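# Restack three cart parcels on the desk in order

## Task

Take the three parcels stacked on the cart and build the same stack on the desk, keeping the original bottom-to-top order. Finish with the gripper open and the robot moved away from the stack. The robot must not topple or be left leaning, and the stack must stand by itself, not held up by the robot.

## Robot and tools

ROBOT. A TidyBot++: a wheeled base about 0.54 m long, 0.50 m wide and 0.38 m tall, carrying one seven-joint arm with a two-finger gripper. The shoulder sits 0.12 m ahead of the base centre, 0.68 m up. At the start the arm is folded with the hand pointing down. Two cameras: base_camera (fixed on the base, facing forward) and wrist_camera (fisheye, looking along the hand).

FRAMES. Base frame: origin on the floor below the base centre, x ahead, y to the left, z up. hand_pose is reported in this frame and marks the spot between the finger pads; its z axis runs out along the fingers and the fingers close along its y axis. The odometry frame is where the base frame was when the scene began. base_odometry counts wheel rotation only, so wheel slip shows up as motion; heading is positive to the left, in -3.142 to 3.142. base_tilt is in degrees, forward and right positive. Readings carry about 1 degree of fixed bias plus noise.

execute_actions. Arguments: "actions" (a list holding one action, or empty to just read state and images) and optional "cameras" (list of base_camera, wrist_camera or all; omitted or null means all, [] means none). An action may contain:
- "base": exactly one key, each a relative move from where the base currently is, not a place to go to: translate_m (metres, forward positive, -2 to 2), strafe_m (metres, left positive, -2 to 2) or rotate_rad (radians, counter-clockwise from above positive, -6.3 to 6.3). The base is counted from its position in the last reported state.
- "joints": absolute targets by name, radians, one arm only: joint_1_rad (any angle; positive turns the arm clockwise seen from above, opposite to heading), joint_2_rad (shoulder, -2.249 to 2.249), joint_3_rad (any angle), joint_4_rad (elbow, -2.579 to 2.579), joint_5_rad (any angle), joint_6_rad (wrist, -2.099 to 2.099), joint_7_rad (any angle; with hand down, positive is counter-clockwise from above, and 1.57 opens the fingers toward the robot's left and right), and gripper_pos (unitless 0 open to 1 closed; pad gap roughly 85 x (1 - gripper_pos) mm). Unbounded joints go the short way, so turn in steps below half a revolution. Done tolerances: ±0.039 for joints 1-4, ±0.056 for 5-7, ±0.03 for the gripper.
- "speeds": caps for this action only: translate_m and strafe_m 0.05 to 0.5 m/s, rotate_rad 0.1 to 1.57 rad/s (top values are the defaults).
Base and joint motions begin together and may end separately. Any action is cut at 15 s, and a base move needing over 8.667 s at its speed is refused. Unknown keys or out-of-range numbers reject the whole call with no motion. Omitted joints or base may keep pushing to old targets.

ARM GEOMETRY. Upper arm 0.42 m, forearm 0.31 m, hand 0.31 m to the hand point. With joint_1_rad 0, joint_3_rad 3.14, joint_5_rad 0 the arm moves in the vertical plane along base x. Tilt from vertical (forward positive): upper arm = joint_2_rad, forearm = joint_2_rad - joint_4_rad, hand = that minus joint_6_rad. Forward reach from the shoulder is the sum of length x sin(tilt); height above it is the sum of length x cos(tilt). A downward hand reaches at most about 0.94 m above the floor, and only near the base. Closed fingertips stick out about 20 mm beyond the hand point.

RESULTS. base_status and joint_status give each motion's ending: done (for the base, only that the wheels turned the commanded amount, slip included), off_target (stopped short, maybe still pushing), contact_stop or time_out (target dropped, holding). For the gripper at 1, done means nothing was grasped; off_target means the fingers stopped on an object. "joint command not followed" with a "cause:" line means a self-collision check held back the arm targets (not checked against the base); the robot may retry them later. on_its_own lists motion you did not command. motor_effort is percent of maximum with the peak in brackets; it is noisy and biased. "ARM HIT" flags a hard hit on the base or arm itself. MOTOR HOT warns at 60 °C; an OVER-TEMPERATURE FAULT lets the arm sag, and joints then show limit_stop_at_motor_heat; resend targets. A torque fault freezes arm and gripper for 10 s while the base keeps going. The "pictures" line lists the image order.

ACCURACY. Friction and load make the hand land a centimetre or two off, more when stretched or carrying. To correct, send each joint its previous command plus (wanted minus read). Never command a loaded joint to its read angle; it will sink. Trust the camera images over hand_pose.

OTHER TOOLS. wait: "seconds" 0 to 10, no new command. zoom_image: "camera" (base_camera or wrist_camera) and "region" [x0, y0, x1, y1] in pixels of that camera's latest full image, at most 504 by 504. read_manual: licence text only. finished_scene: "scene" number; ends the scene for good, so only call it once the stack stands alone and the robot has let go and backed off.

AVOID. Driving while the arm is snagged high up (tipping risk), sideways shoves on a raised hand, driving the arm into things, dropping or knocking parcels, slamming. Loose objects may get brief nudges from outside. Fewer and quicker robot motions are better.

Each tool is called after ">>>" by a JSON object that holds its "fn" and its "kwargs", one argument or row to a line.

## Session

>>> {"fn": "execute_actions", "kwargs": {
  "actions": [
    {"joints":{"joint_6_rad":0.2}}
  ]
}}

>>> {"fn": "execute_actions", "kwargs": {
  "actions": [
    {"joints":{"joint_1_rad":2.1}}
  ],
  "cameras": ["wrist_camera"]
}}

>>> {"fn": "execute_actions", "kwargs": {
  "actions": [
    {"joints":{"joint_1_rad":4.2}}
  ],
  "cameras": ["wrist_camera"]
}}

Scene clock: 1.37 s.
base_odometry: x=+0.000 y=+0.000 heading=+0.000 (m, m, rad; odometry frame)
base_tilt: forward=-0.4 right=+0.3 (deg)
base_status: not commanded
joint_positions: joint_1_rad=-0.050 joint_2_rad=-0.310 joint_3_rad=+3.179 joint_4_rad=-2.538 joint_5_rad=+0.057 joint_6_rad=+0.191 joint_7_rad=+1.563 gripper_pos=+0.000
joint_status: all done
motor_effort: joint_1_rad=+0(1) joint_2_rad=-6(6) joint_3_rad=+0(0) joint_4_rad=+18(18) joint_5_rad=-1(0) joint_6_rad=+11(10) joint_7_rad=+1(0) (%)
hand_pose: x=+0.5178 y=+0.0095 z=+0.7505 quat_wxyz=(-0.001, +0.851, +0.026, +0.524) (m; base frame)
pictures: base_camera, wrist_camera
Images, in order (width x height): base_camera 644x364, wrist_camera 644x476.

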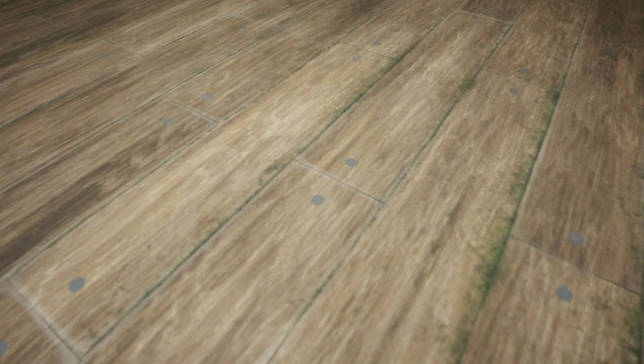

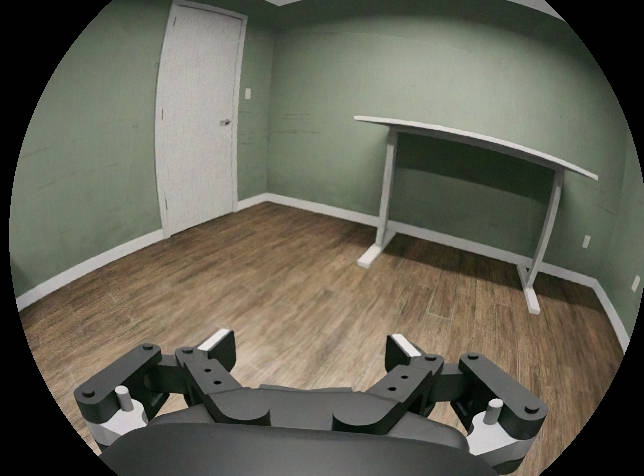

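Scene clock: 4.60 s.
base_odometry: x=+0.000 y=+0.000 heading=+0.000 (m, m, rad; odometry frame)
base_tilt: forward=-0.4 right=+0.3 (deg)
base_status: not commanded
joint_positions: joint_1_rad=+2.088 joint_2_rad=-0.310 joint_3_rad=+3.179 joint_4_rad=-2.538 joint_5_rad=+0.057 joint_6_rad=+0.191 joint_7_rad=+1.563 gripper_pos=+0.000
joint_status: all done
motor_effort: joint_1_rad=-1(0) joint_2_rad=-6(6) joint_3_rad=+0(1) joint_4_rad=+18(18) joint_5_rad=-1(1) joint_6_rad=+10(10) joint_7_rad=+0(0) (%)
hand_pose: x=-0.0872 y=-0.3414 z=+0.7505 quat_wxyz=(+0.460, +0.432, -0.734, +0.253) (m; base frame)
pictures: wrist_camera
Images, in order (width x height): wrist_camera 644x476.

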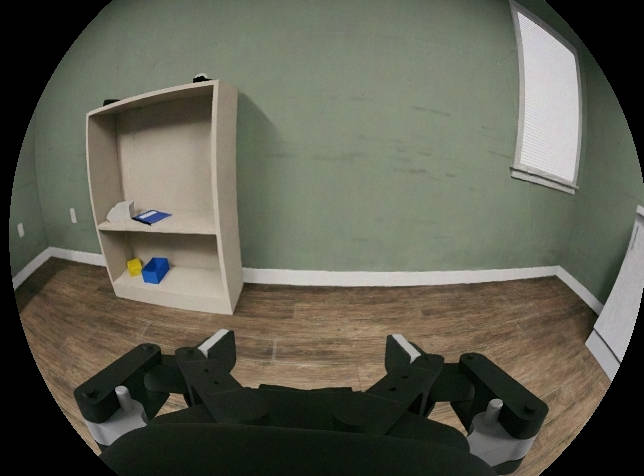

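Scene clock: 7.80 s.
base_odometry: x=+0.000 y=+0.000 heading=+0.000 (m, m, rad; odometry frame)
base_tilt: forward=-0.5 right=+0.3 (deg)
base_status: not commanded
joint_positions: joint_1_rad=+4.188 joint_2_rad=-0.310 joint_3_rad=+3.179 joint_4_rad=-2.538 joint_5_rad=+0.057 joint_6_rad=+0.191 joint_7_rad=+1.563 gripper_pos=+0.000
joint_status: all done
motor_effort: joint_1_rad=-1(0) joint_2_rad=-6(6) joint_3_rad=+0(1) joint_4_rad=+18(18) joint_5_rad=-1(1) joint_6_rad=+10(10) joint_7_rad=+0(1) (%)
hand_pose: x=-0.0716 y=+0.3504 z=+0.7505 quat_wxyz=(+0.448, -0.421, -0.740, -0.273) (m; base frame)
pictures: wrist_camera
Images, in order (width x height): wrist_camera 644x476.

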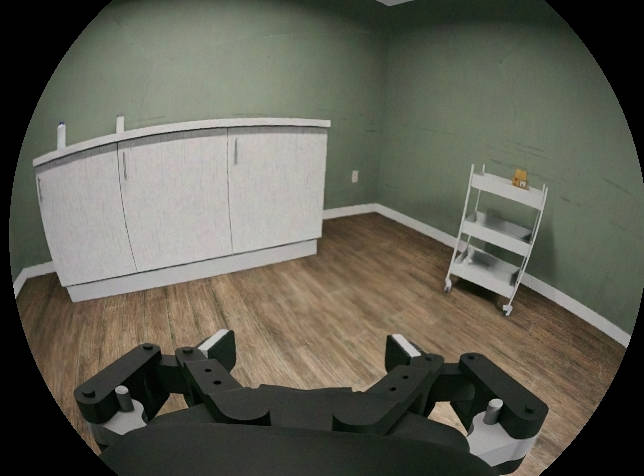

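>>> {"fn": "execute_actions", "kwargs": {
  "actions": [
    {"base":{"rotate_rad":2.62},"joints":{"joint_1_rad":0,"joint_3_rad":3.14,"joint_5_rad":0,"joint_2_rad":0.2,"joint_4_rad":-1.3,"joint_6_rad":-0.8}}
  ],
  "cameras": []
}}

>>> {"fn": "execute_actions", "kwargs": {
  "actions": [
    {"base":{"translate_m":-0.55}}
  ],
  "cameras": []
}}

>>> {"fn": "execute_actions", "kwargs": {
  "actions": [
    {"base":{"strafe_m":-1.3}}
  ]
}}

Scene clock: 11.53 s.
base_odometry: x=+0.000 y=+0.000 heading=+2.619 (m, m, rad; odometry frame)
base_tilt: forward=-0.4 right=+0.3 (deg)
base_status: done
joint_positions: joint_1_rad=+6.278 joint_2_rad=+0.188 joint_3_rad=+3.151 joint_4_rad=-1.312 joint_5_rad=+0.041 joint_6_rad=-0.770 joint_7_rad=+1.563 gripper_pos=+0.000
joint_status: all done
motor_effort: joint_1_rad=+0(3) joint_2_rad=-26(26) joint_3_rad=+0(1) joint_4_rad=+21(21) joint_5_rad=+0(1) joint_6_rad=+8(11) joint_7_rad=+1(0) (%)
hand_pose: x=+0.7494 y=-0.0097 z=+0.9172 quat_wxyz=(-0.019, -0.906, -0.002, -0.422) (m; base frame)
pictures: none
No camera images: the call's "cameras" was empty. Leave "cameras" out to get every camera's image.

Scene clock: 14.00 s.
base_odometry: x=+0.477 y=-0.274 heading=+2.620 (m, m, rad; odometry frame)
base_tilt: forward=-0.5 right=+0.3 (deg)
base_status: done
joint_positions: joint_1_rad=+6.278 joint_2_rad=+0.195 joint_3_rad=+3.151 joint_4_rad=-1.310 joint_5_rad=+0.041 joint_6_rad=-0.775 joint_7_rad=+1.563 gripper_pos=+0.000
joint_status: not commanded
motor_effort: joint_1_rad=-1(2) joint_2_rad=-26(29) joint_3_rad=+0(1) joint_4_rad=+21(22) joint_5_rad=+0(0) joint_6_rad=+8(10) joint_7_rad=+0(0) (%)
hand_pose: x=+0.7508 y=-0.0097 z=+0.9127 quat_wxyz=(-0.019, -0.908, -0.002, -0.418) (m; base frame)
pictures: none
No camera images: the call's "cameras" was empty. Leave "cameras" out to get every camera's image.

Scene clock: 17.97 s.
base_odometry: x=+1.126 y=+0.853 heading=+2.620 (m, m, rad; odometry frame)
base_tilt: forward=-0.4 right=+0.3 (deg)
base_status: done
joint_positions: joint_1_rad=+6.282 joint_2_rad=+0.195 joint_3_rad=+3.147 joint_4_rad=-1.309 joint_5_rad=+0.038 joint_6_rad=-0.775 joint_7_rad=+1.563 gripper_pos=+0.000
joint_status: not commanded
motor_effort: joint_1_rad=-1(3) joint_2_rad=-26(26) joint_3_rad=-1(2) joint_4_rad=+21(21) joint_5_rad=+0(1) joint_6_rad=+9(9) joint_7_rad=+1(0) (%)
hand_pose: x=+0.7507 y=-0.0092 z=+0.9128 quat_wxyz=(-0.017, -0.908, -0.002, -0.418) (m; base frame)
pictures: base_camera, wrist_camera
Images, in order (width x height): base_camera 644x364, wrist_camera 644x476.

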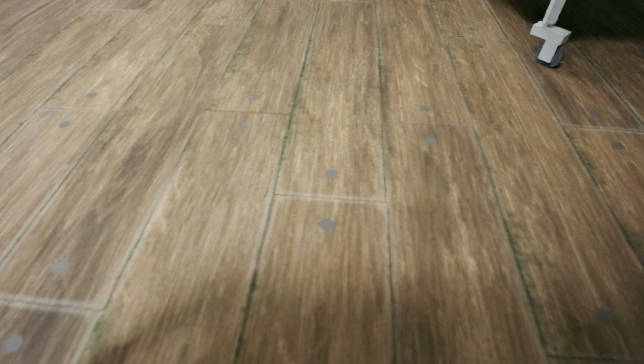

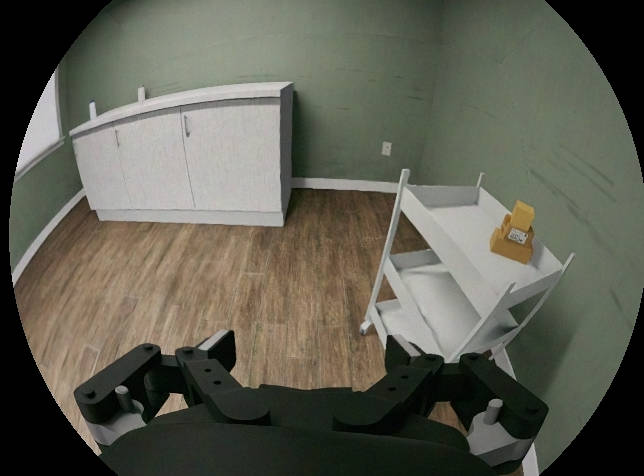

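>>> {"fn": "execute_actions", "kwargs": {
  "actions": [
    {"base":{"strafe_m":-0.5},"joints":{"joint_5_rad":-0.03,"joint_6_rad":-1.0}}
  ]
}}

>>> {"fn": "zoom_image", "kwargs": {
  "camera": "wrist_camera",
  "region": [220, 100, 520, 360]
}}

Scene clock: 20.57 s.
base_odometry: x=+1.375 y=+1.286 heading=+2.619 (m, m, rad; odometry frame)
base_tilt: forward=-0.5 right=+0.3 (deg)
base_status: done
joint_positions: joint_1_rad=+6.288 joint_2_rad=+0.196 joint_3_rad=+3.146 joint_4_rad=-1.305 joint_5_rad=+0.006 joint_6_rad=-0.989 joint_7_rad=+1.563 gripper_pos=+0.000
joint_status: all done
motor_effort: joint_1_rad=-1(4) joint_2_rad=-25(27) joint_3_rad=-1(3) joint_4_rad=+20(22) joint_5_rad=-1(0) joint_6_rad=+8(10) joint_7_rad=+0(0) (%)
hand_pose: x=+0.7033 y=-0.0053 z=+0.8690 quat_wxyz=(-0.003, -0.947, +0.007, -0.320) (m; base frame)
pictures: base_camera, wrist_camera
Images, in order (width x height): base_camera 644x364, wrist_camera 644x476.

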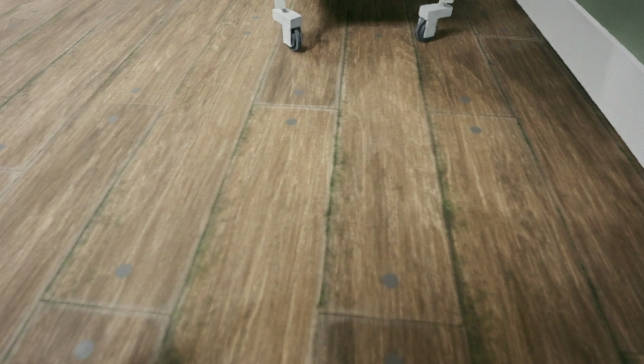

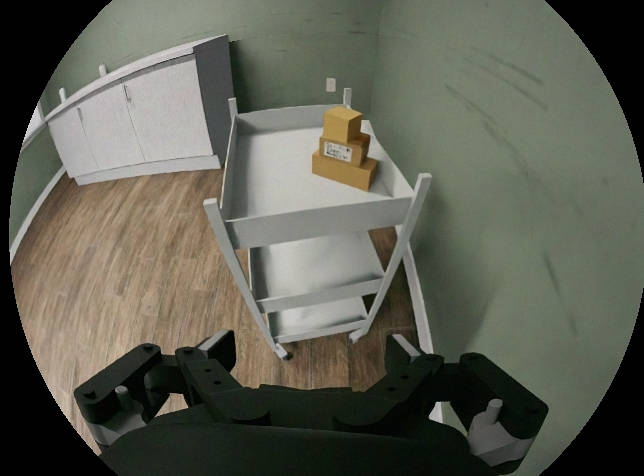

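Region (220, 100, 520, 360) of wrist_camera's 644x476 image, scaled by 1.680; it fills the top 437 rows of this view, and the rest is white.

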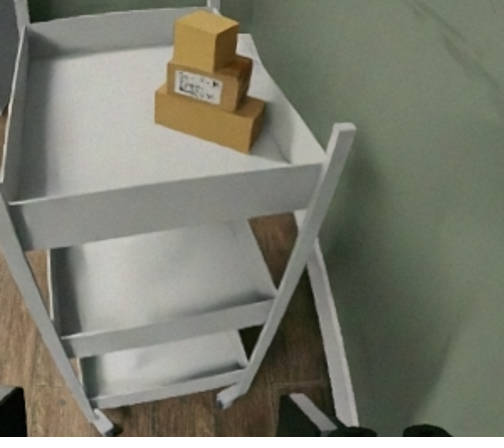

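>>> {"fn": "execute_actions", "kwargs": {
  "actions": [
    {"base":{"strafe_m":0.85},"joints":{"joint_2_rad":-0.2,"joint_4_rad":-1.7,"joint_6_rad":-1.3,"joint_1_rad":1.2}}
  ],
  "cameras": []
}}

>>> {"fn": "execute_actions", "kwargs": {
  "actions": [
    {"base":{"translate_m":1.5}}
  ]
}}

>>> {"fn": "execute_actions", "kwargs": {
  "actions": [
    {"base":{"rotate_rad":-2.04},"joints":{"joint_2_rad":0.15,"joint_4_rad":-1.7,"joint_6_rad":-0.46,"joint_1_rad":0}}
  ]
}}

Scene clock: 24.43 s.
base_odometry: x=+0.952 y=+0.549 heading=+2.620 (m, m, rad; odometry frame)
base_tilt: forward=-0.5 right=+0.2 (deg)
base_status: done
joint_positions: joint_1_rad=+7.470 joint_2_rad=-0.200 joint_3_rad=+3.145 joint_4_rad=-1.690 joint_5_rad=+0.006 joint_6_rad=-1.275 joint_7_rad=+1.563 gripper_pos=+0.000
joint_status: all done
motor_effort: joint_1_rad=-1(3) joint_2_rad=-9(26) joint_3_rad=+0(2) joint_4_rad=+19(21) joint_5_rad=+0(2) joint_6_rad=+6(9) joint_7_rad=+0(1) (%)
hand_pose: x=+0.2466 y=-0.3198 z=+0.8302 quat_wxyz=(-0.106, -0.811, +0.554, -0.154) (m; base frame)
pictures: none
No camera images: the call's "cameras" was empty. Leave "cameras" out to get every camera's image.

Scene clock: 28.77 s.
base_odometry: x=-0.349 y=+1.296 heading=+2.620 (m, m, rad; odometry frame)
base_tilt: forward=-0.4 right=+0.3 (deg)
base_status: done
joint_positions: joint_1_rad=+7.473 joint_2_rad=-0.200 joint_3_rad=+3.144 joint_4_rad=-1.690 joint_5_rad=+0.005 joint_6_rad=-1.275 joint_7_rad=+1.563 gripper_pos=+0.000
joint_status: not commanded
motor_effort: joint_1_rad=+0(2) joint_2_rad=-11(11) joint_3_rad=+0(2) joint_4_rad=+19(19) joint_5_rad=+0(1) joint_6_rad=+6(6) joint_7_rad=+1(1) (%)
hand_pose: x=+0.2461 y=-0.3200 z=+0.8302 quat_wxyz=(-0.106, -0.811, +0.555, -0.154) (m; base frame)
pictures: base_camera, wrist_camera
Images, in order (width x height): base_camera 644x364, wrist_camera 644x476.

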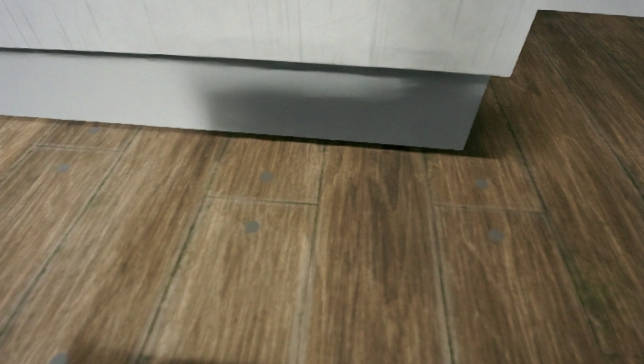

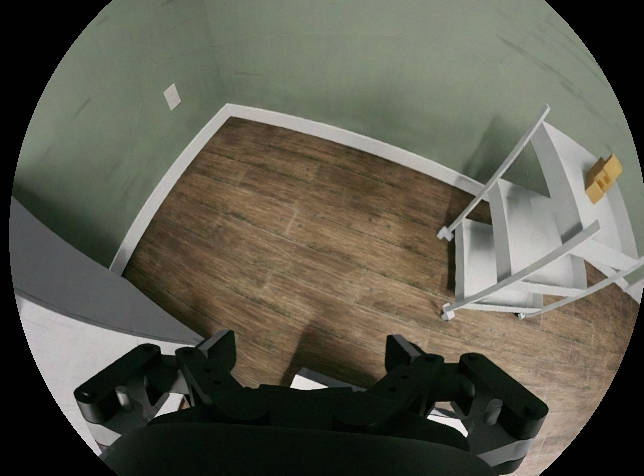

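Scene clock: 31.63 s.
base_odometry: x=-0.349 y=+1.296 heading=+0.581 (m, m, rad; odometry frame)
base_tilt: forward=-0.4 right=+0.3 (deg)
base_status: done
joint_positions: joint_1_rad=+6.294 joint_2_rad=+0.139 joint_3_rad=+3.144 joint_4_rad=-1.690 joint_5_rad=+0.005 joint_6_rad=-0.488 joint_7_rad=+1.563 gripper_pos=+0.000
joint_status: all done
motor_effort: joint_1_rad=+0(3) joint_2_rad=-23(24) joint_3_rad=+0(2) joint_4_rad=+20(20) joint_5_rad=-1(0) joint_6_rad=+9(9) joint_7_rad=+0(0) (%)
hand_pose: x=+0.7098 y=-0.0073 z=+0.8067 quat_wxyz=(-0.003, -0.916, +0.008, -0.400) (m; base frame)
pictures: base_camera, wrist_camera
Images, in order (width x height): base_camera 644x364, wrist_camera 644x476.

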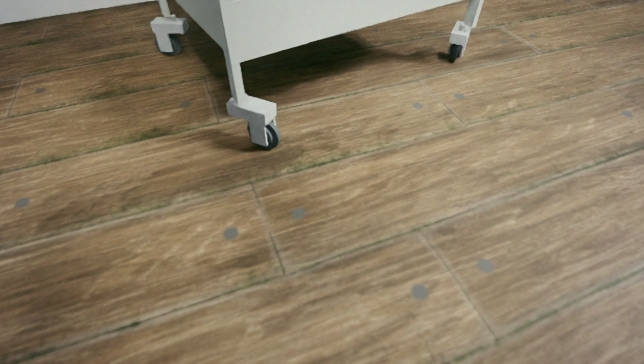

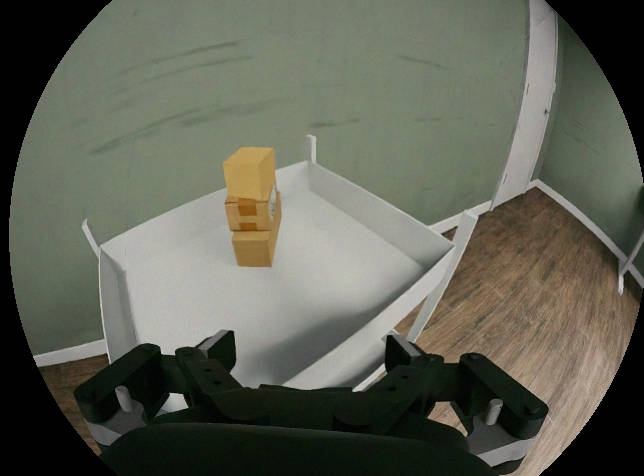

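>>> {"fn": "execute_actions", "kwargs": {
  "actions": [
    {"base":{"strafe_m":0.085}}
  ],
  "cameras": ["wrist_camera"]
}}

>>> {"fn": "execute_actions", "kwargs": {
  "actions": [
    {"base":{"translate_m":0.15}}
  ],
  "cameras": []
}}

>>> {"fn": "execute_actions", "kwargs": {
  "actions": [
    {"joints":{"joint_2_rad":0.235,"joint_4_rad":-1.904,"joint_6_rad":-0.18}}
  ]
}}

Scene clock: 33.20 s.
base_odometry: x=-0.396 y=+1.368 heading=+0.580 (m, m, rad; odometry frame)
base_tilt: forward=-0.4 right=+0.3 (deg)
base_status: done
joint_positions: joint_1_rad=+6.285 joint_2_rad=+0.139 joint_3_rad=+3.142 joint_4_rad=-1.690 joint_5_rad=+0.005 joint_6_rad=-0.488 joint_7_rad=+1.563 gripper_pos=+0.000
joint_status: not commanded
motor_effort: joint_1_rad=-1(4) joint_2_rad=-24(24) joint_3_rad=+0(3) joint_4_rad=+20(21) joint_5_rad=-1(1) joint_6_rad=+8(9) joint_7_rad=+0(0) (%)
hand_pose: x=+0.7098 y=-0.0012 z=+0.8066 quat_wxyz=(-0.001, -0.916, +0.004, -0.400) (m; base frame)
pictures: wrist_camera
Images, in order (width x height): wrist_camera 644x476.

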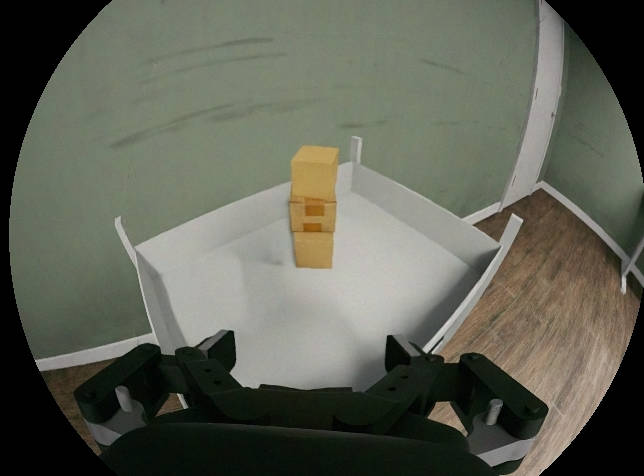

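Scene clock: 34.67 s.
base_odometry: x=-0.270 y=+1.450 heading=+0.580 (m, m, rad; odometry frame)
base_tilt: forward=-0.4 right=+0.3 (deg)
base_status: done
joint_positions: joint_1_rad=+6.285 joint_2_rad=+0.152 joint_3_rad=+3.142 joint_4_rad=-1.691 joint_5_rad=+0.005 joint_6_rad=-0.486 joint_7_rad=+1.563 gripper_pos=+0.000
joint_status: not commanded
motor_effort: joint_1_rad=-1(1) joint_2_rad=-23(26) joint_3_rad=+0(1) joint_4_rad=+20(21) joint_5_rad=+0(0) joint_6_rad=+9(10) joint_7_rad=+0(0) (%)
hand_pose: x=+0.7114 y=-0.0012 z=+0.7993 quat_wxyz=(-0.001, -0.919, +0.004, -0.395) (m; base frame)
pictures: none
No camera images: the call's "cameras" was empty. Leave "cameras" out to get every camera's image.

Scene clock: 35.90 s.
base_odometry: x=-0.270 y=+1.450 heading=+0.580 (m, m, rad; odometry frame)
base_tilt: forward=-0.4 right=+0.3 (deg)
base_status: not commanded
joint_positions: joint_1_rad=+6.285 joint_2_rad=+0.235 joint_3_rad=+3.142 joint_4_rad=-1.900 joint_5_rad=+0.005 joint_6_rad=-0.210 joint_7_rad=+1.563 gripper_pos=+0.000
joint_status: all done
motor_effort: joint_1_rad=-1(1) joint_2_rad=-25(27) joint_3_rad=+0(0) joint_4_rad=+18(20) joint_5_rad=+0(1) joint_6_rad=+9(9) joint_7_rad=+0(1) (%)
hand_pose: x=+0.7051 y=-0.0008 z=+0.7049 quat_wxyz=(-0.001, -0.922, +0.003, -0.387) (m; base frame)
pictures: base_camera, wrist_camera
Images, in order (width x height): base_camera 644x364, wrist_camera 644x476.

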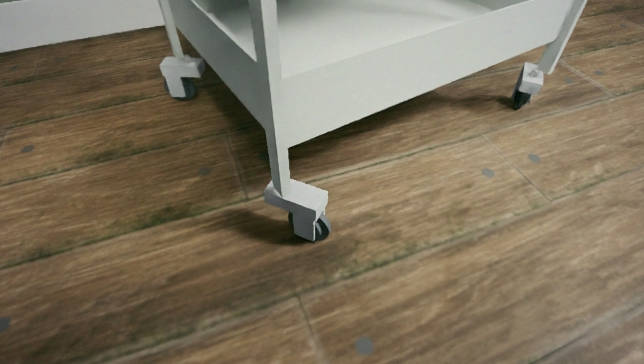

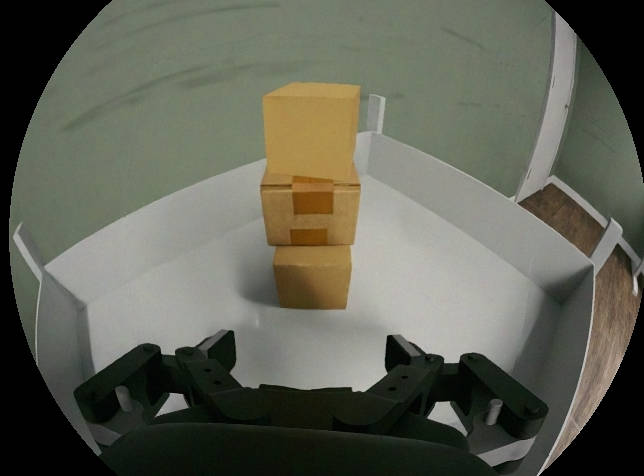

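>>> {"fn": "execute_actions", "kwargs": {
  "actions": [
    {"joints":{"joint_6_rad":0.19}}
  ],
  "cameras": []
}}

>>> {"fn": "execute_actions", "kwargs": {
  "actions": [
    {"base":{"translate_m":-0.02},"joints":{"joint_2_rad":0.366,"joint_4_rad":-2.0}}
  ],
  "cameras": ["wrist_camera"]
}}

>>> {"fn": "execute_actions", "kwargs": {
  "actions": [
    {"base":{"translate_m":0.04},"speeds":{"translate_m":0.05}}
  ],
  "cameras": ["wrist_camera"]
}}

Scene clock: 37.20 s.
base_odometry: x=-0.270 y=+1.450 heading=+0.580 (m, m, rad; odometry frame)
base_tilt: forward=-0.4 right=+0.2 (deg)
base_status: not commanded
joint_positions: joint_1_rad=+6.285 joint_2_rad=+0.234 joint_3_rad=+3.142 joint_4_rad=-1.901 joint_5_rad=+0.005 joint_6_rad=+0.181 joint_7_rad=+1.563 gripper_pos=+0.000
joint_status: all done
motor_effort: joint_1_rad=-1(1) joint_2_rad=-26(26) joint_3_rad=-1(0) joint_4_rad=+19(20) joint_5_rad=-1(0) joint_6_rad=+10(11) joint_7_rad=+0(0) (%)
hand_pose: x=+0.7710 y=-0.0004 z=+0.8071 quat_wxyz=(+0.000, -0.829, +0.002, -0.560) (m; base frame)
pictures: none
No camera images: the call's "cameras" was empty. Leave "cameras" out to get every camera's image.

Scene clock: 38.37 s.
base_odometry: x=-0.287 y=+1.439 heading=+0.580 (m, m, rad; odometry frame)
base_tilt: forward=-0.4 right=+0.3 (deg)
base_status: done
joint_positions: joint_1_rad=+6.285 joint_2_rad=+0.365 joint_3_rad=+3.142 joint_4_rad=-1.995 joint_5_rad=+0.005 joint_6_rad=+0.186 joint_7_rad=+1.563 gripper_pos=+0.000
joint_status: all done
motor_effort: joint_1_rad=+0(1) joint_2_rad=-28(31) joint_3_rad=+0(1) joint_4_rad=+16(18) joint_5_rad=-1(2) joint_6_rad=+10(11) joint_7_rad=+1(1) (%)
hand_pose: x=+0.7471 y=-0.0003 z=+0.6755 quat_wxyz=(+0.000, -0.885, +0.003, -0.465) (m; base frame)
pictures: wrist_camera
Images, in order (width x height): wrist_camera 644x476.

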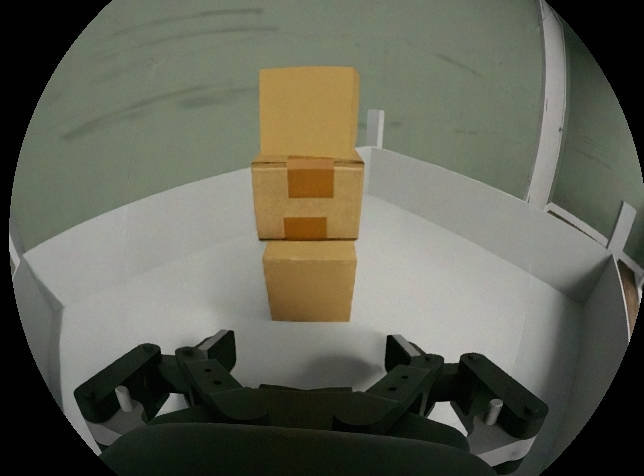

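Scene clock: 39.63 s.
base_odometry: x=-0.254 y=+1.461 heading=+0.580 (m, m, rad; odometry frame)
base_tilt: forward=-0.4 right=+0.3 (deg)
base_status: done
joint_positions: joint_1_rad=+6.285 joint_2_rad=+0.365 joint_3_rad=+3.142 joint_4_rad=-1.995 joint_5_rad=+0.005 joint_6_rad=+0.186 joint_7_rad=+1.563 gripper_pos=+0.000
joint_status: not commanded
motor_effort: joint_1_rad=-1(0) joint_2_rad=-27(30) joint_3_rad=+0(0) joint_4_rad=+16(18) joint_5_rad=-1(1) joint_6_rad=+9(10) joint_7_rad=+0(1) (%)
hand_pose: x=+0.7470 y=-0.0003 z=+0.6753 quat_wxyz=(+0.000, -0.885, +0.003, -0.465) (m; base frame)
pictures: wrist_camera
Images, in order (width x height): wrist_camera 644x476.

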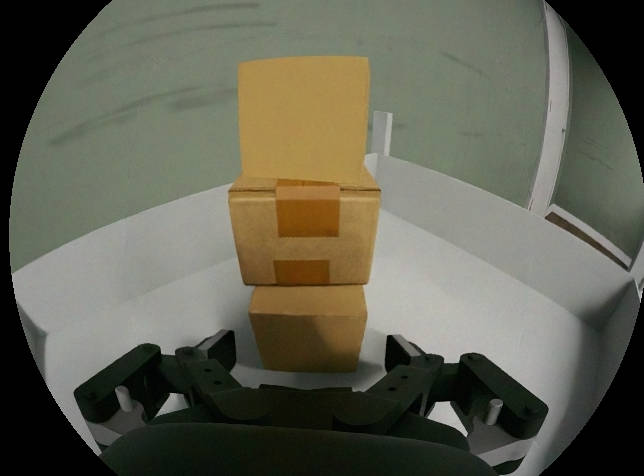

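>>> {"fn": "execute_actions", "kwargs": {
  "actions": [
    {"base":{"translate_m":0.022},"speeds":{"translate_m":0.05}}
  ],
  "cameras": ["wrist_camera"]
}}

>>> {"fn": "execute_actions", "kwargs": {
  "actions": [
    {"joints":{"gripper_pos":1}}
  ],
  "cameras": ["wrist_camera"]
}}

>>> {"fn": "execute_actions", "kwargs": {
  "actions": [
    {"joints":{"joint_2_rad":0.35,"joint_4_rad":-1.85,"joint_6_rad":0.02}}
  ],
  "cameras": ["wrist_camera"]
}}

Scene clock: 40.97 s.
base_odometry: x=-0.235 y=+1.474 heading=+0.580 (m, m, rad; odometry frame)
base_tilt: forward=-0.4 right=+0.3 (deg)
base_status: done
joint_positions: joint_1_rad=+6.285 joint_2_rad=+0.365 joint_3_rad=+3.142 joint_4_rad=-1.995 joint_5_rad=+0.005 joint_6_rad=+0.186 joint_7_rad=+1.563 gripper_pos=+0.000
joint_status: not commanded
motor_effort: joint_1_rad=-1(1) joint_2_rad=-27(29) joint_3_rad=+0(1) joint_4_rad=+16(17) joint_5_rad=+0(1) joint_6_rad=+10(10) joint_7_rad=+0(0) (%)
hand_pose: x=+0.7470 y=-0.0003 z=+0.6752 quat_wxyz=(+0.000, -0.885, +0.003, -0.465) (m; base frame)
pictures: wrist_camera
Images, in order (width x height): wrist_camera 644x476.

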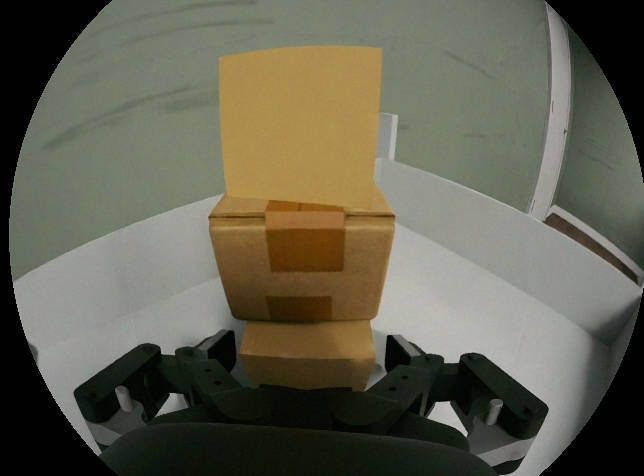

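Scene clock: 42.07 s.
base_odometry: x=-0.235 y=+1.474 heading=+0.580 (m, m, rad; odometry frame)
base_tilt: forward=-0.4 right=+0.2 (deg)
base_status: not commanded
joint_positions: joint_1_rad=+6.285 joint_2_rad=+0.362 joint_3_rad=+3.142 joint_4_rad=-1.995 joint_5_rad=+0.005 joint_6_rad=+0.186 joint_7_rad=+1.563 gripper_pos=+0.441
joint_status: gripper_pos off_target (ended at +0.441, target +1.000)
motor_effort: joint_1_rad=-1(2) joint_2_rad=-25(29) joint_3_rad=-1(2) joint_4_rad=+14(19) joint_5_rad=-1(1) joint_6_rad=+8(11) joint_7_rad=+0(0) (%)
hand_pose: x=+0.7470 y=-0.0003 z=+0.6770 quat_wxyz=(+0.000, -0.885, +0.003, -0.466) (m; base frame)
pictures: wrist_camera
Images, in order (width x height): wrist_camera 644x476.

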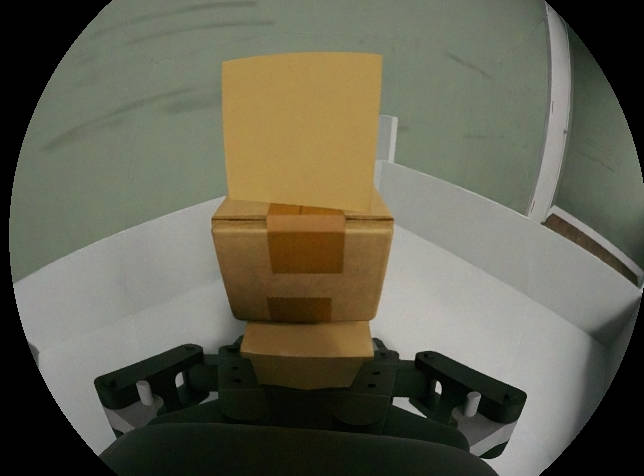

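Scene clock: 43.13 s.
base_odometry: x=-0.235 y=+1.474 heading=+0.580 (m, m, rad; odometry frame)
base_tilt: forward=-0.4 right=+0.3 (deg)
base_status: not commanded
joint_positions: joint_1_rad=+6.286 joint_2_rad=+0.362 joint_3_rad=+3.143 joint_4_rad=-1.881 joint_5_rad=+0.005 joint_6_rad=+0.030 joint_7_rad=+1.563 gripper_pos=+0.441
joint_status: all done
motor_effort: joint_1_rad=-1(3) joint_2_rad=-31(33) joint_3_rad=-1(3) joint_4_rad=+21(22) joint_5_rad=+0(0) joint_6_rad=+13(15) joint_7_rad=+0(1) (%)
hand_pose: x=+0.7633 y=-0.0010 z=+0.6929 quat_wxyz=(+0.000, -0.894, +0.003, -0.448) (m; base frame)
pictures: wrist_camera
Images, in order (width x height): wrist_camera 644x476.

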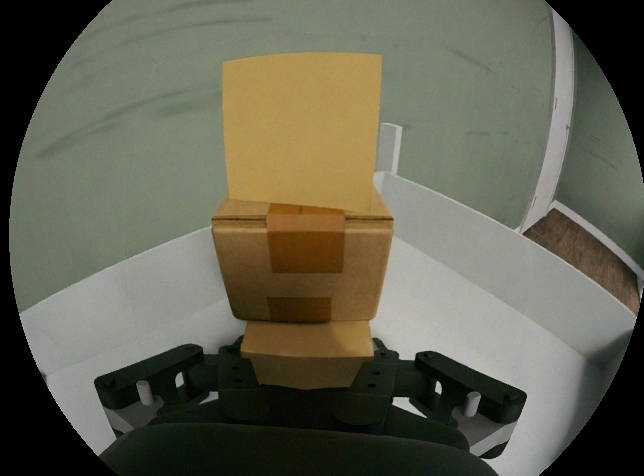

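>>> {"fn": "execute_actions", "kwargs": {
  "actions": [
    {"base":{"translate_m":-0.06},"speeds":{"translate_m":0.1},"joints":{"joint_4_rad":-1.65,"joint_6_rad":-0.14}}
  ],
  "cameras": []
}}

>>> {"fn": "execute_actions", "kwargs": {
  "actions": [
    {"joints":{"joint_4_rad":-1.4,"joint_6_rad":-0.39}}
  ],
  "cameras": []
}}

>>> {"fn": "execute_actions", "kwargs": {
  "actions": [
    {"joints":{"joint_4_rad":-1.15,"joint_6_rad":-0.64}}
  ],
  "cameras": []
}}

>>> {"fn": "execute_actions", "kwargs": {
  "actions": [
    {"joints":{"joint_4_rad":-0.9,"joint_6_rad":-0.89}}
  ],
  "cameras": ["wrist_camera"]
}}

>>> {"fn": "execute_actions", "kwargs": {
  "actions": [
    {"base":{"rotate_rad":-1.1},"speeds":{"rotate_rad":0.45},"joints":{"joint_4_rad":-0.65,"joint_6_rad":-1.14}}
  ]
}}

Scene clock: 44.80 s.
base_odometry: x=-0.285 y=+1.440 heading=+0.580 (m, m, rad; odometry frame)
base_tilt: forward=-0.4 right=+0.3 (deg)
base_status: done
joint_positions: joint_1_rad=+6.286 joint_2_rad=+0.363 joint_3_rad=+3.143 joint_4_rad=-1.674 joint_5_rad=+0.005 joint_6_rad=-0.126 joint_7_rad=+1.563 gripper_pos=+0.441
joint_status: all done
motor_effort: joint_1_rad=-1(3) joint_2_rad=-33(35) joint_3_rad=+0(2) joint_4_rad=+22(23) joint_5_rad=+0(0) joint_6_rad=+12(12) joint_7_rad=+1(0) (%)
hand_pose: x=+0.8076 y=-0.0014 z=+0.7598 quat_wxyz=(-0.001, -0.883, +0.003, -0.470) (m; base frame)
pictures: none
No camera images: the call's "cameras" was empty. Leave "cameras" out to get every camera's image.

Scene clock: 46.13 s.
base_odometry: x=-0.285 y=+1.440 heading=+0.580 (m, m, rad; odometry frame)
base_tilt: forward=-0.4 right=+0.3 (deg)
base_status: not commanded
joint_positions: joint_1_rad=+6.286 joint_2_rad=+0.364 joint_3_rad=+3.143 joint_4_rad=-1.423 joint_5_rad=+0.005 joint_6_rad=-0.376 joint_7_rad=+1.563 gripper_pos=+0.441
joint_status: all done
motor_effort: joint_1_rad=-1(1) joint_2_rad=-35(35) joint_3_rad=-1(0) joint_4_rad=+24(24) joint_5_rad=+0(1) joint_6_rad=+12(12) joint_7_rad=+0(0) (%)
hand_pose: x=+0.8341 y=-0.0018 z=+0.8342 quat_wxyz=(-0.001, -0.883, +0.004, -0.470) (m; base frame)
pictures: none
No camera images: the call's "cameras" was empty. Leave "cameras" out to get every camera's image.

Scene clock: 47.47 s.
base_odometry: x=-0.285 y=+1.440 heading=+0.580 (m, m, rad; odometry frame)
base_tilt: forward=-0.4 right=+0.3 (deg)
base_status: not commanded
joint_positions: joint_1_rad=+6.286 joint_2_rad=+0.364 joint_3_rad=+3.143 joint_4_rad=-1.173 joint_5_rad=+0.005 joint_6_rad=-0.626 joint_7_rad=+1.563 gripper_pos=+0.441
joint_status: all done
motor_effort: joint_1_rad=-1(0) joint_2_rad=-35(37) joint_3_rad=+0(1) joint_4_rad=+24(25) joint_5_rad=-1(0) joint_6_rad=+13(13) joint_7_rad=+1(0) (%)
hand_pose: x=+0.8413 y=-0.0022 z=+0.9120 quat_wxyz=(-0.001, -0.883, +0.004, -0.470) (m; base frame)
pictures: none
No camera images: the call's "cameras" was empty. Leave "cameras" out to get every camera's image.

Scene clock: 48.80 s.
base_odometry: x=-0.285 y=+1.440 heading=+0.580 (m, m, rad; odometry frame)
base_tilt: forward=-0.5 right=+0.3 (deg)
base_status: not commanded
joint_positions: joint_1_rad=+6.286 joint_2_rad=+0.364 joint_3_rad=+3.143 joint_4_rad=-0.922 joint_5_rad=+0.005 joint_6_rad=-0.876 joint_7_rad=+1.563 gripper_pos=+0.441
joint_status: all done
motor_effort: joint_1_rad=+0(1) joint_2_rad=-35(37) joint_3_rad=-1(1) joint_4_rad=+24(25) joint_5_rad=+0(1) joint_6_rad=+12(13) joint_7_rad=+0(1) (%)
hand_pose: x=+0.8289 y=-0.0024 z=+0.9897 quat_wxyz=(-0.001, -0.882, +0.005, -0.470) (m; base frame)
pictures: wrist_camera
Images, in order (width x height): wrist_camera 644x476.

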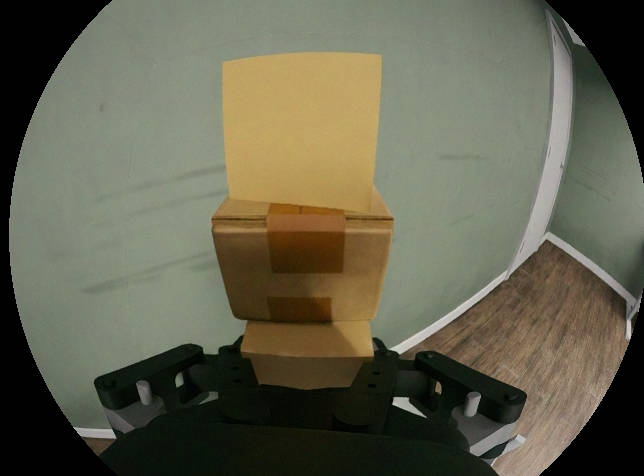

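Scene clock: 52.07 s.
base_odometry: x=-0.285 y=+1.440 heading=-0.520 (m, m, rad; odometry frame)
base_tilt: forward=-0.5 right=+0.3 (deg)
base_status: done
joint_positions: joint_1_rad=+6.286 joint_2_rad=+0.365 joint_3_rad=+3.141 joint_4_rad=-0.672 joint_5_rad=+0.004 joint_6_rad=-1.126 joint_7_rad=+1.563 gripper_pos=+0.441
joint_status: all done
motor_effort: joint_1_rad=+0(5) joint_2_rad=-33(37) joint_3_rad=+0(3) joint_4_rad=+22(24) joint_5_rad=+0(2) joint_6_rad=+13(12) joint_7_rad=+0(0) (%)
hand_pose: x=+0.7981 y=-0.0016 z=+1.0614 quat_wxyz=(-0.001, -0.882, +0.005, -0.470) (m; base frame)
pictures: base_camera, wrist_camera
Images, in order (width x height): base_camera 644x364, wrist_camera 644x476.

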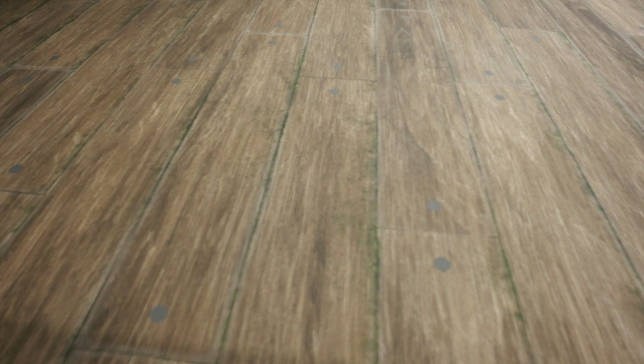

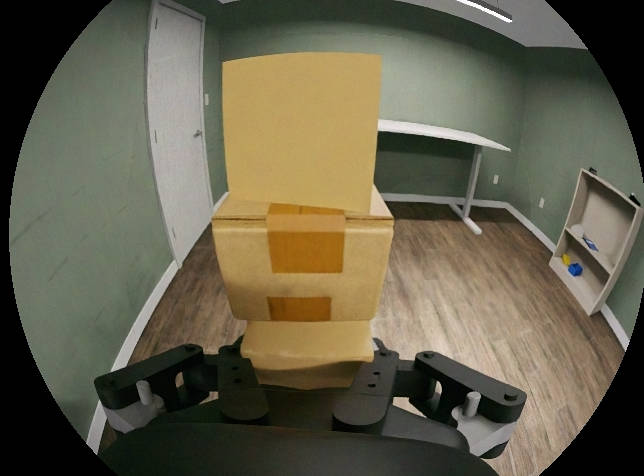

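>>> {"fn": "execute_actions", "kwargs": {
  "actions": [
    {"base":{"strafe_m":-0.85},"speeds":{"strafe_m":0.3}}
  ],
  "cameras": []
}}

>>> {"fn": "execute_actions", "kwargs": {
  "actions": [
    {"base":{"translate_m":1.1},"speeds":{"translate_m":0.35}}
  ],
  "cameras": ["wrist_camera"]
}}

>>> {"fn": "execute_actions", "kwargs": {
  "actions": [
    {"base":{"translate_m":0.3},"speeds":{"translate_m":0.3}}
  ]
}}

Scene clock: 56.43 s.
base_odometry: x=-0.708 y=+0.703 heading=-0.520 (m, m, rad; odometry frame)
base_tilt: forward=-0.4 right=+0.3 (deg)
base_status: done
joint_positions: joint_1_rad=+6.285 joint_2_rad=+0.365 joint_3_rad=+3.141 joint_4_rad=-0.672 joint_5_rad=+0.004 joint_6_rad=-1.126 joint_7_rad=+1.563 gripper_pos=+0.441
joint_status: not commanded
motor_effort: joint_1_rad=-1(3) joint_2_rad=-33(35) joint_3_rad=-1(2) joint_4_rad=+22(23) joint_5_rad=-1(1) joint_6_rad=+12(13) joint_7_rad=+1(1) (%)
hand_pose: x=+0.7980 y=-0.0007 z=+1.0613 quat_wxyz=(+0.000, -0.883, +0.004, -0.470) (m; base frame)
pictures: none
No camera images: the call's "cameras" was empty. Leave "cameras" out to get every camera's image.

Scene clock: 60.63 s.
base_odometry: x=+0.246 y=+0.155 heading=-0.521 (m, m, rad; odometry frame)
base_tilt: forward=-0.4 right=+0.3 (deg)
base_status: done
joint_positions: joint_1_rad=+6.285 joint_2_rad=+0.370 joint_3_rad=+3.141 joint_4_rad=-0.672 joint_5_rad=+0.004 joint_6_rad=-1.130 joint_7_rad=+1.563 gripper_pos=+0.441
joint_status: not commanded
motor_effort: joint_1_rad=-1(3) joint_2_rad=-33(36) joint_3_rad=-1(2) joint_4_rad=+21(23) joint_5_rad=+0(2) joint_6_rad=+12(12) joint_7_rad=+1(1) (%)
hand_pose: x=+0.7993 y=-0.0007 z=+1.0568 quat_wxyz=(+0.000, -0.885, +0.004, -0.466) (m; base frame)
pictures: wrist_camera
Images, in order (width x height): wrist_camera 644x476.

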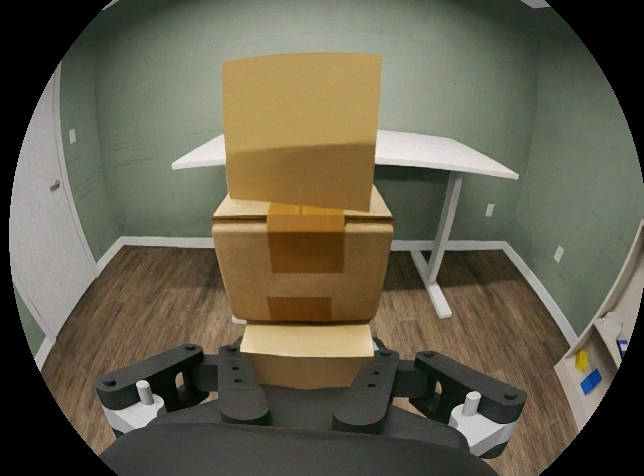

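Scene clock: 62.53 s.
base_odometry: x=+0.506 y=+0.005 heading=-0.521 (m, m, rad; odometry frame)
base_tilt: forward=-0.4 right=+0.3 (deg)
base_status: done
joint_positions: joint_1_rad=+6.285 joint_2_rad=+0.371 joint_3_rad=+3.141 joint_4_rad=-0.671 joint_5_rad=+0.004 joint_6_rad=-1.132 joint_7_rad=+1.563 gripper_pos=+0.441
joint_status: not commanded
motor_effort: joint_1_rad=+0(3) joint_2_rad=-34(36) joint_3_rad=+0(1) joint_4_rad=+22(23) joint_5_rad=-1(1) joint_6_rad=+13(13) joint_7_rad=+0(0) (%)
hand_pose: x=+0.7992 y=-0.0007 z=+1.0562 quat_wxyz=(+0.000, -0.885, +0.004, -0.465) (m; base frame)
pictures: base_camera, wrist_camera
Images, in order (width x height): base_camera 644x364, wrist_camera 644x476.

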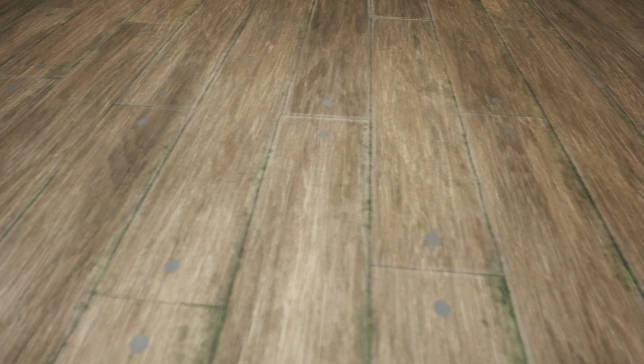

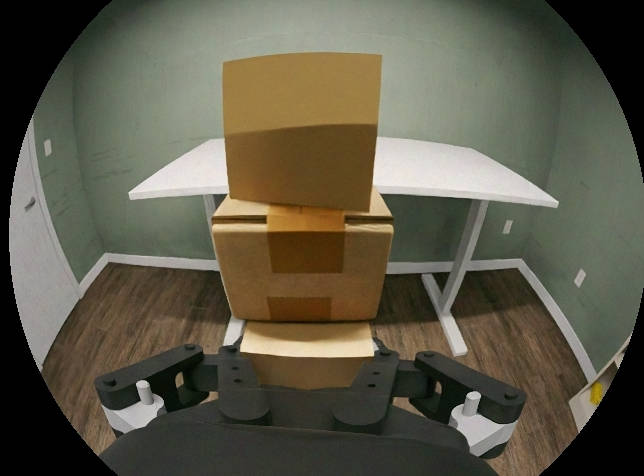

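>>> {"fn": "execute_actions", "kwargs": {
  "actions": [
    {"base":{"translate_m":0.72},"speeds":{"translate_m":0.3}}
  ]
}}

>>> {"fn": "execute_actions", "kwargs": {
  "actions": [
    {"joints":{"joint_4_rad":-0.8,"joint_6_rad":-0.97}}
  ],
  "cameras": []
}}

>>> {"fn": "execute_actions", "kwargs": {
  "actions": [
    {"joints":{"joint_4_rad":-0.9,"joint_6_rad":-0.87}}
  ],
  "cameras": ["wrist_camera"]
}}

Scene clock: 66.30 s.
base_odometry: x=+1.131 y=-0.353 heading=-0.521 (m, m, rad; odometry frame)
base_tilt: forward=-0.5 right=+0.2 (deg)
base_status: done
joint_positions: joint_1_rad=+6.285 joint_2_rad=+0.371 joint_3_rad=+3.141 joint_4_rad=-0.671 joint_5_rad=+0.004 joint_6_rad=-1.133 joint_7_rad=+1.563 gripper_pos=+0.441
joint_status: not commanded
motor_effort: joint_1_rad=-1(2) joint_2_rad=-34(36) joint_3_rad=-1(1) joint_4_rad=+22(23) joint_5_rad=-1(1) joint_6_rad=+13(13) joint_7_rad=+0(1) (%)
hand_pose: x=+0.7990 y=-0.0007 z=+1.0561 quat_wxyz=(+0.000, -0.885, +0.004, -0.465) (m; base frame)
pictures: base_camera, wrist_camera
Images, in order (width x height): base_camera 644x364, wrist_camera 644x476.

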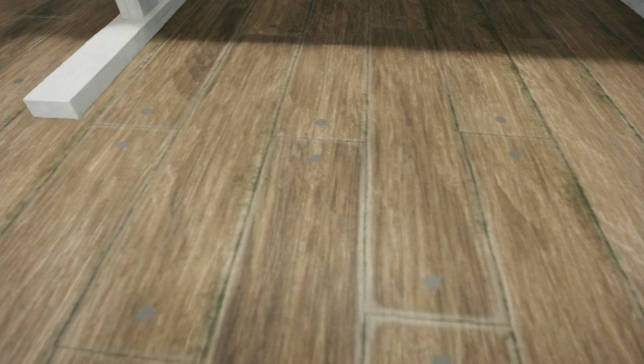

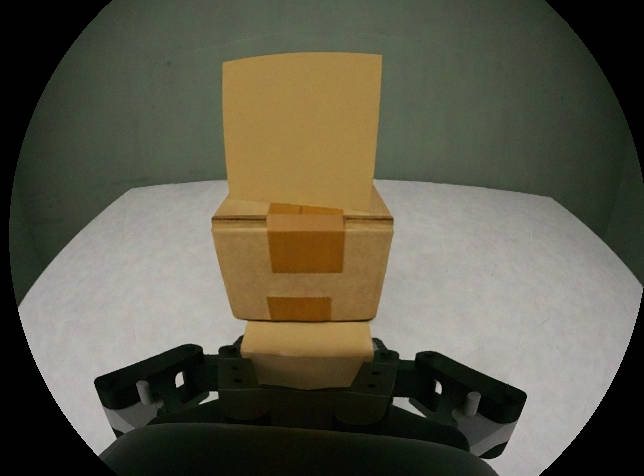

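Scene clock: 67.37 s.
base_odometry: x=+1.131 y=-0.353 heading=-0.521 (m, m, rad; odometry frame)
base_tilt: forward=-0.4 right=+0.3 (deg)
base_status: not commanded
joint_positions: joint_1_rad=+6.285 joint_2_rad=+0.372 joint_3_rad=+3.141 joint_4_rad=-0.810 joint_5_rad=+0.004 joint_6_rad=-1.015 joint_7_rad=+1.563 gripper_pos=+0.441
joint_status: all done
motor_effort: joint_1_rad=+0(1) joint_2_rad=-35(36) joint_3_rad=+0(0) joint_4_rad=+23(24) joint_5_rad=-1(1) joint_6_rad=+12(13) joint_7_rad=+0(0) (%)
hand_pose: x=+0.8149 y=-0.0007 z=+1.0107 quat_wxyz=(+0.000, -0.891, +0.004, -0.455) (m; base frame)
pictures: none
No camera images: the call's "cameras" was empty. Leave "cameras" out to get every camera's image.

Scene clock: 68.30 s.
base_odometry: x=+1.131 y=-0.353 heading=-0.521 (m, m, rad; odometry frame)
base_tilt: forward=-0.4 right=+0.2 (deg)
base_status: not commanded
joint_positions: joint_1_rad=+6.285 joint_2_rad=+0.372 joint_3_rad=+3.141 joint_4_rad=-0.910 joint_5_rad=+0.004 joint_6_rad=-0.916 joint_7_rad=+1.563 gripper_pos=+0.441
joint_status: all done
motor_effort: joint_1_rad=-1(1) joint_2_rad=-35(37) joint_3_rad=-1(0) joint_4_rad=+23(24) joint_5_rad=+0(0) joint_6_rad=+12(12) joint_7_rad=+0(1) (%)
hand_pose: x=+0.8254 y=-0.0006 z=+0.9807 quat_wxyz=(+0.000, -0.891, +0.004, -0.455) (m; base frame)
pictures: wrist_camera
Images, in order (width x height): wrist_camera 644x476.

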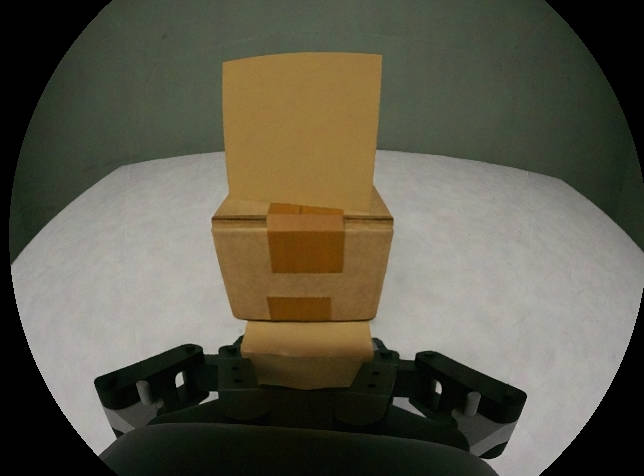

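>>> {"fn": "execute_actions", "kwargs": {
  "actions": [
    {"joints":{"joint_4_rad":-0.96,"joint_6_rad":-0.79}}
  ],
  "cameras": []
}}

>>> {"fn": "execute_actions", "kwargs": {
  "actions": [
    {"joints":{"joint_4_rad":-1.0,"joint_6_rad":-0.75}}
  ],
  "cameras": []
}}

Scene clock: 69.27 s.
base_odometry: x=+1.131 y=-0.353 heading=-0.521 (m, m, rad; odometry frame)
base_tilt: forward=-0.4 right=+0.3 (deg)
base_status: not commanded
joint_positions: joint_1_rad=+6.285 joint_2_rad=+0.372 joint_3_rad=+3.141 joint_4_rad=-0.968 joint_5_rad=+0.004 joint_6_rad=-0.834 joint_7_rad=+1.563 gripper_pos=+0.441
joint_status: all done
motor_effort: joint_1_rad=-1(1) joint_2_rad=-36(37) joint_3_rad=-1(1) joint_4_rad=+24(25) joint_5_rad=+0(0) joint_6_rad=+12(13) joint_7_rad=+1(1) (%)
hand_pose: x=+0.8343 y=-0.0006 z=+0.9688 quat_wxyz=(+0.000, -0.885, +0.004, -0.465) (m; base frame)
pictures: none
No camera images: the call's "cameras" was empty. Leave "cameras" out to get every camera's image.

Scene clock: 69.97 s.
base_odometry: x=+1.131 y=-0.353 heading=-0.521 (m, m, rad; odometry frame)
base_tilt: forward=-0.4 right=+0.3 (deg)
base_status: not commanded
joint_positions: joint_1_rad=+6.285 joint_2_rad=+0.369 joint_3_rad=+3.141 joint_4_rad=-1.000 joint_5_rad=+0.004 joint_6_rad=-0.789 joint_7_rad=+1.563 gripper_pos=+0.441
joint_status: all done
motor_effort: joint_1_rad=+0(0) joint_2_rad=-35(35) joint_3_rad=+0(0) joint_4_rad=+24(24) joint_5_rad=+0(1) joint_6_rad=+12(13) joint_7_rad=+0(0) (%)
hand_pose: x=+0.8378 y=-0.0005 z=+0.9648 quat_wxyz=(+0.000, -0.881, +0.004, -0.472) (m; base frame)
pictures: none
No camera images: the call's "cameras" was empty. Leave "cameras" out to get every camera's image.

>>> {"fn": "execute_actions", "kwargs": {
  "actions": [
    {"joints":{"joint_4_rad":-1.04,"joint_6_rad":-0.73}}
  ],
  "cameras": ["wrist_camera"]
}}

Scene clock: 70.87 s.
base_odometry: x=+1.131 y=-0.353 heading=-0.521 (m, m, rad; odometry frame)
base_tilt: forward=-0.5 right=+0.3 (deg)
base_status: not commanded
joint_positions: joint_1_rad=+6.285 joint_2_rad=+0.359 joint_3_rad=+3.141 joint_4_rad=-1.027 joint_5_rad=+0.004 joint_6_rad=-0.758 joint_7_rad=+1.563 gripper_pos=+0.441
joint_status: all done
motor_effort: joint_1_rad=-1(1) joint_2_rad=-31(34) joint_3_rad=+0(0) joint_4_rad=+21(23) joint_5_rad=-1(1) joint_6_rad=+10(11) joint_7_rad=+0(0) (%)
hand_pose: x=+0.8373 y=-0.0005 z=+0.9648 quat_wxyz=(+0.000, -0.878, +0.004, -0.478) (m; base frame)
pictures: wrist_camera
Images, in order (width x height): wrist_camera 644x476.

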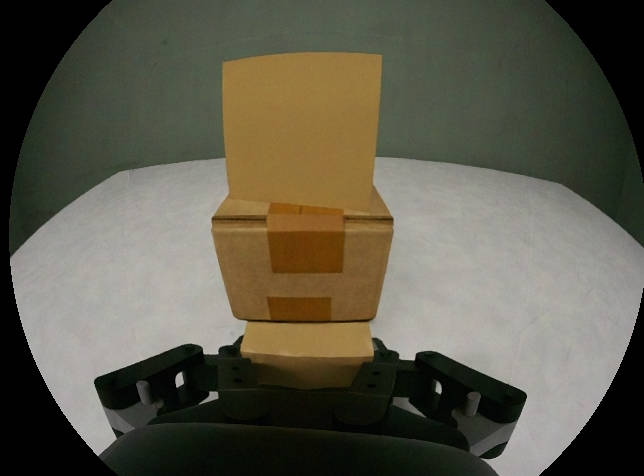

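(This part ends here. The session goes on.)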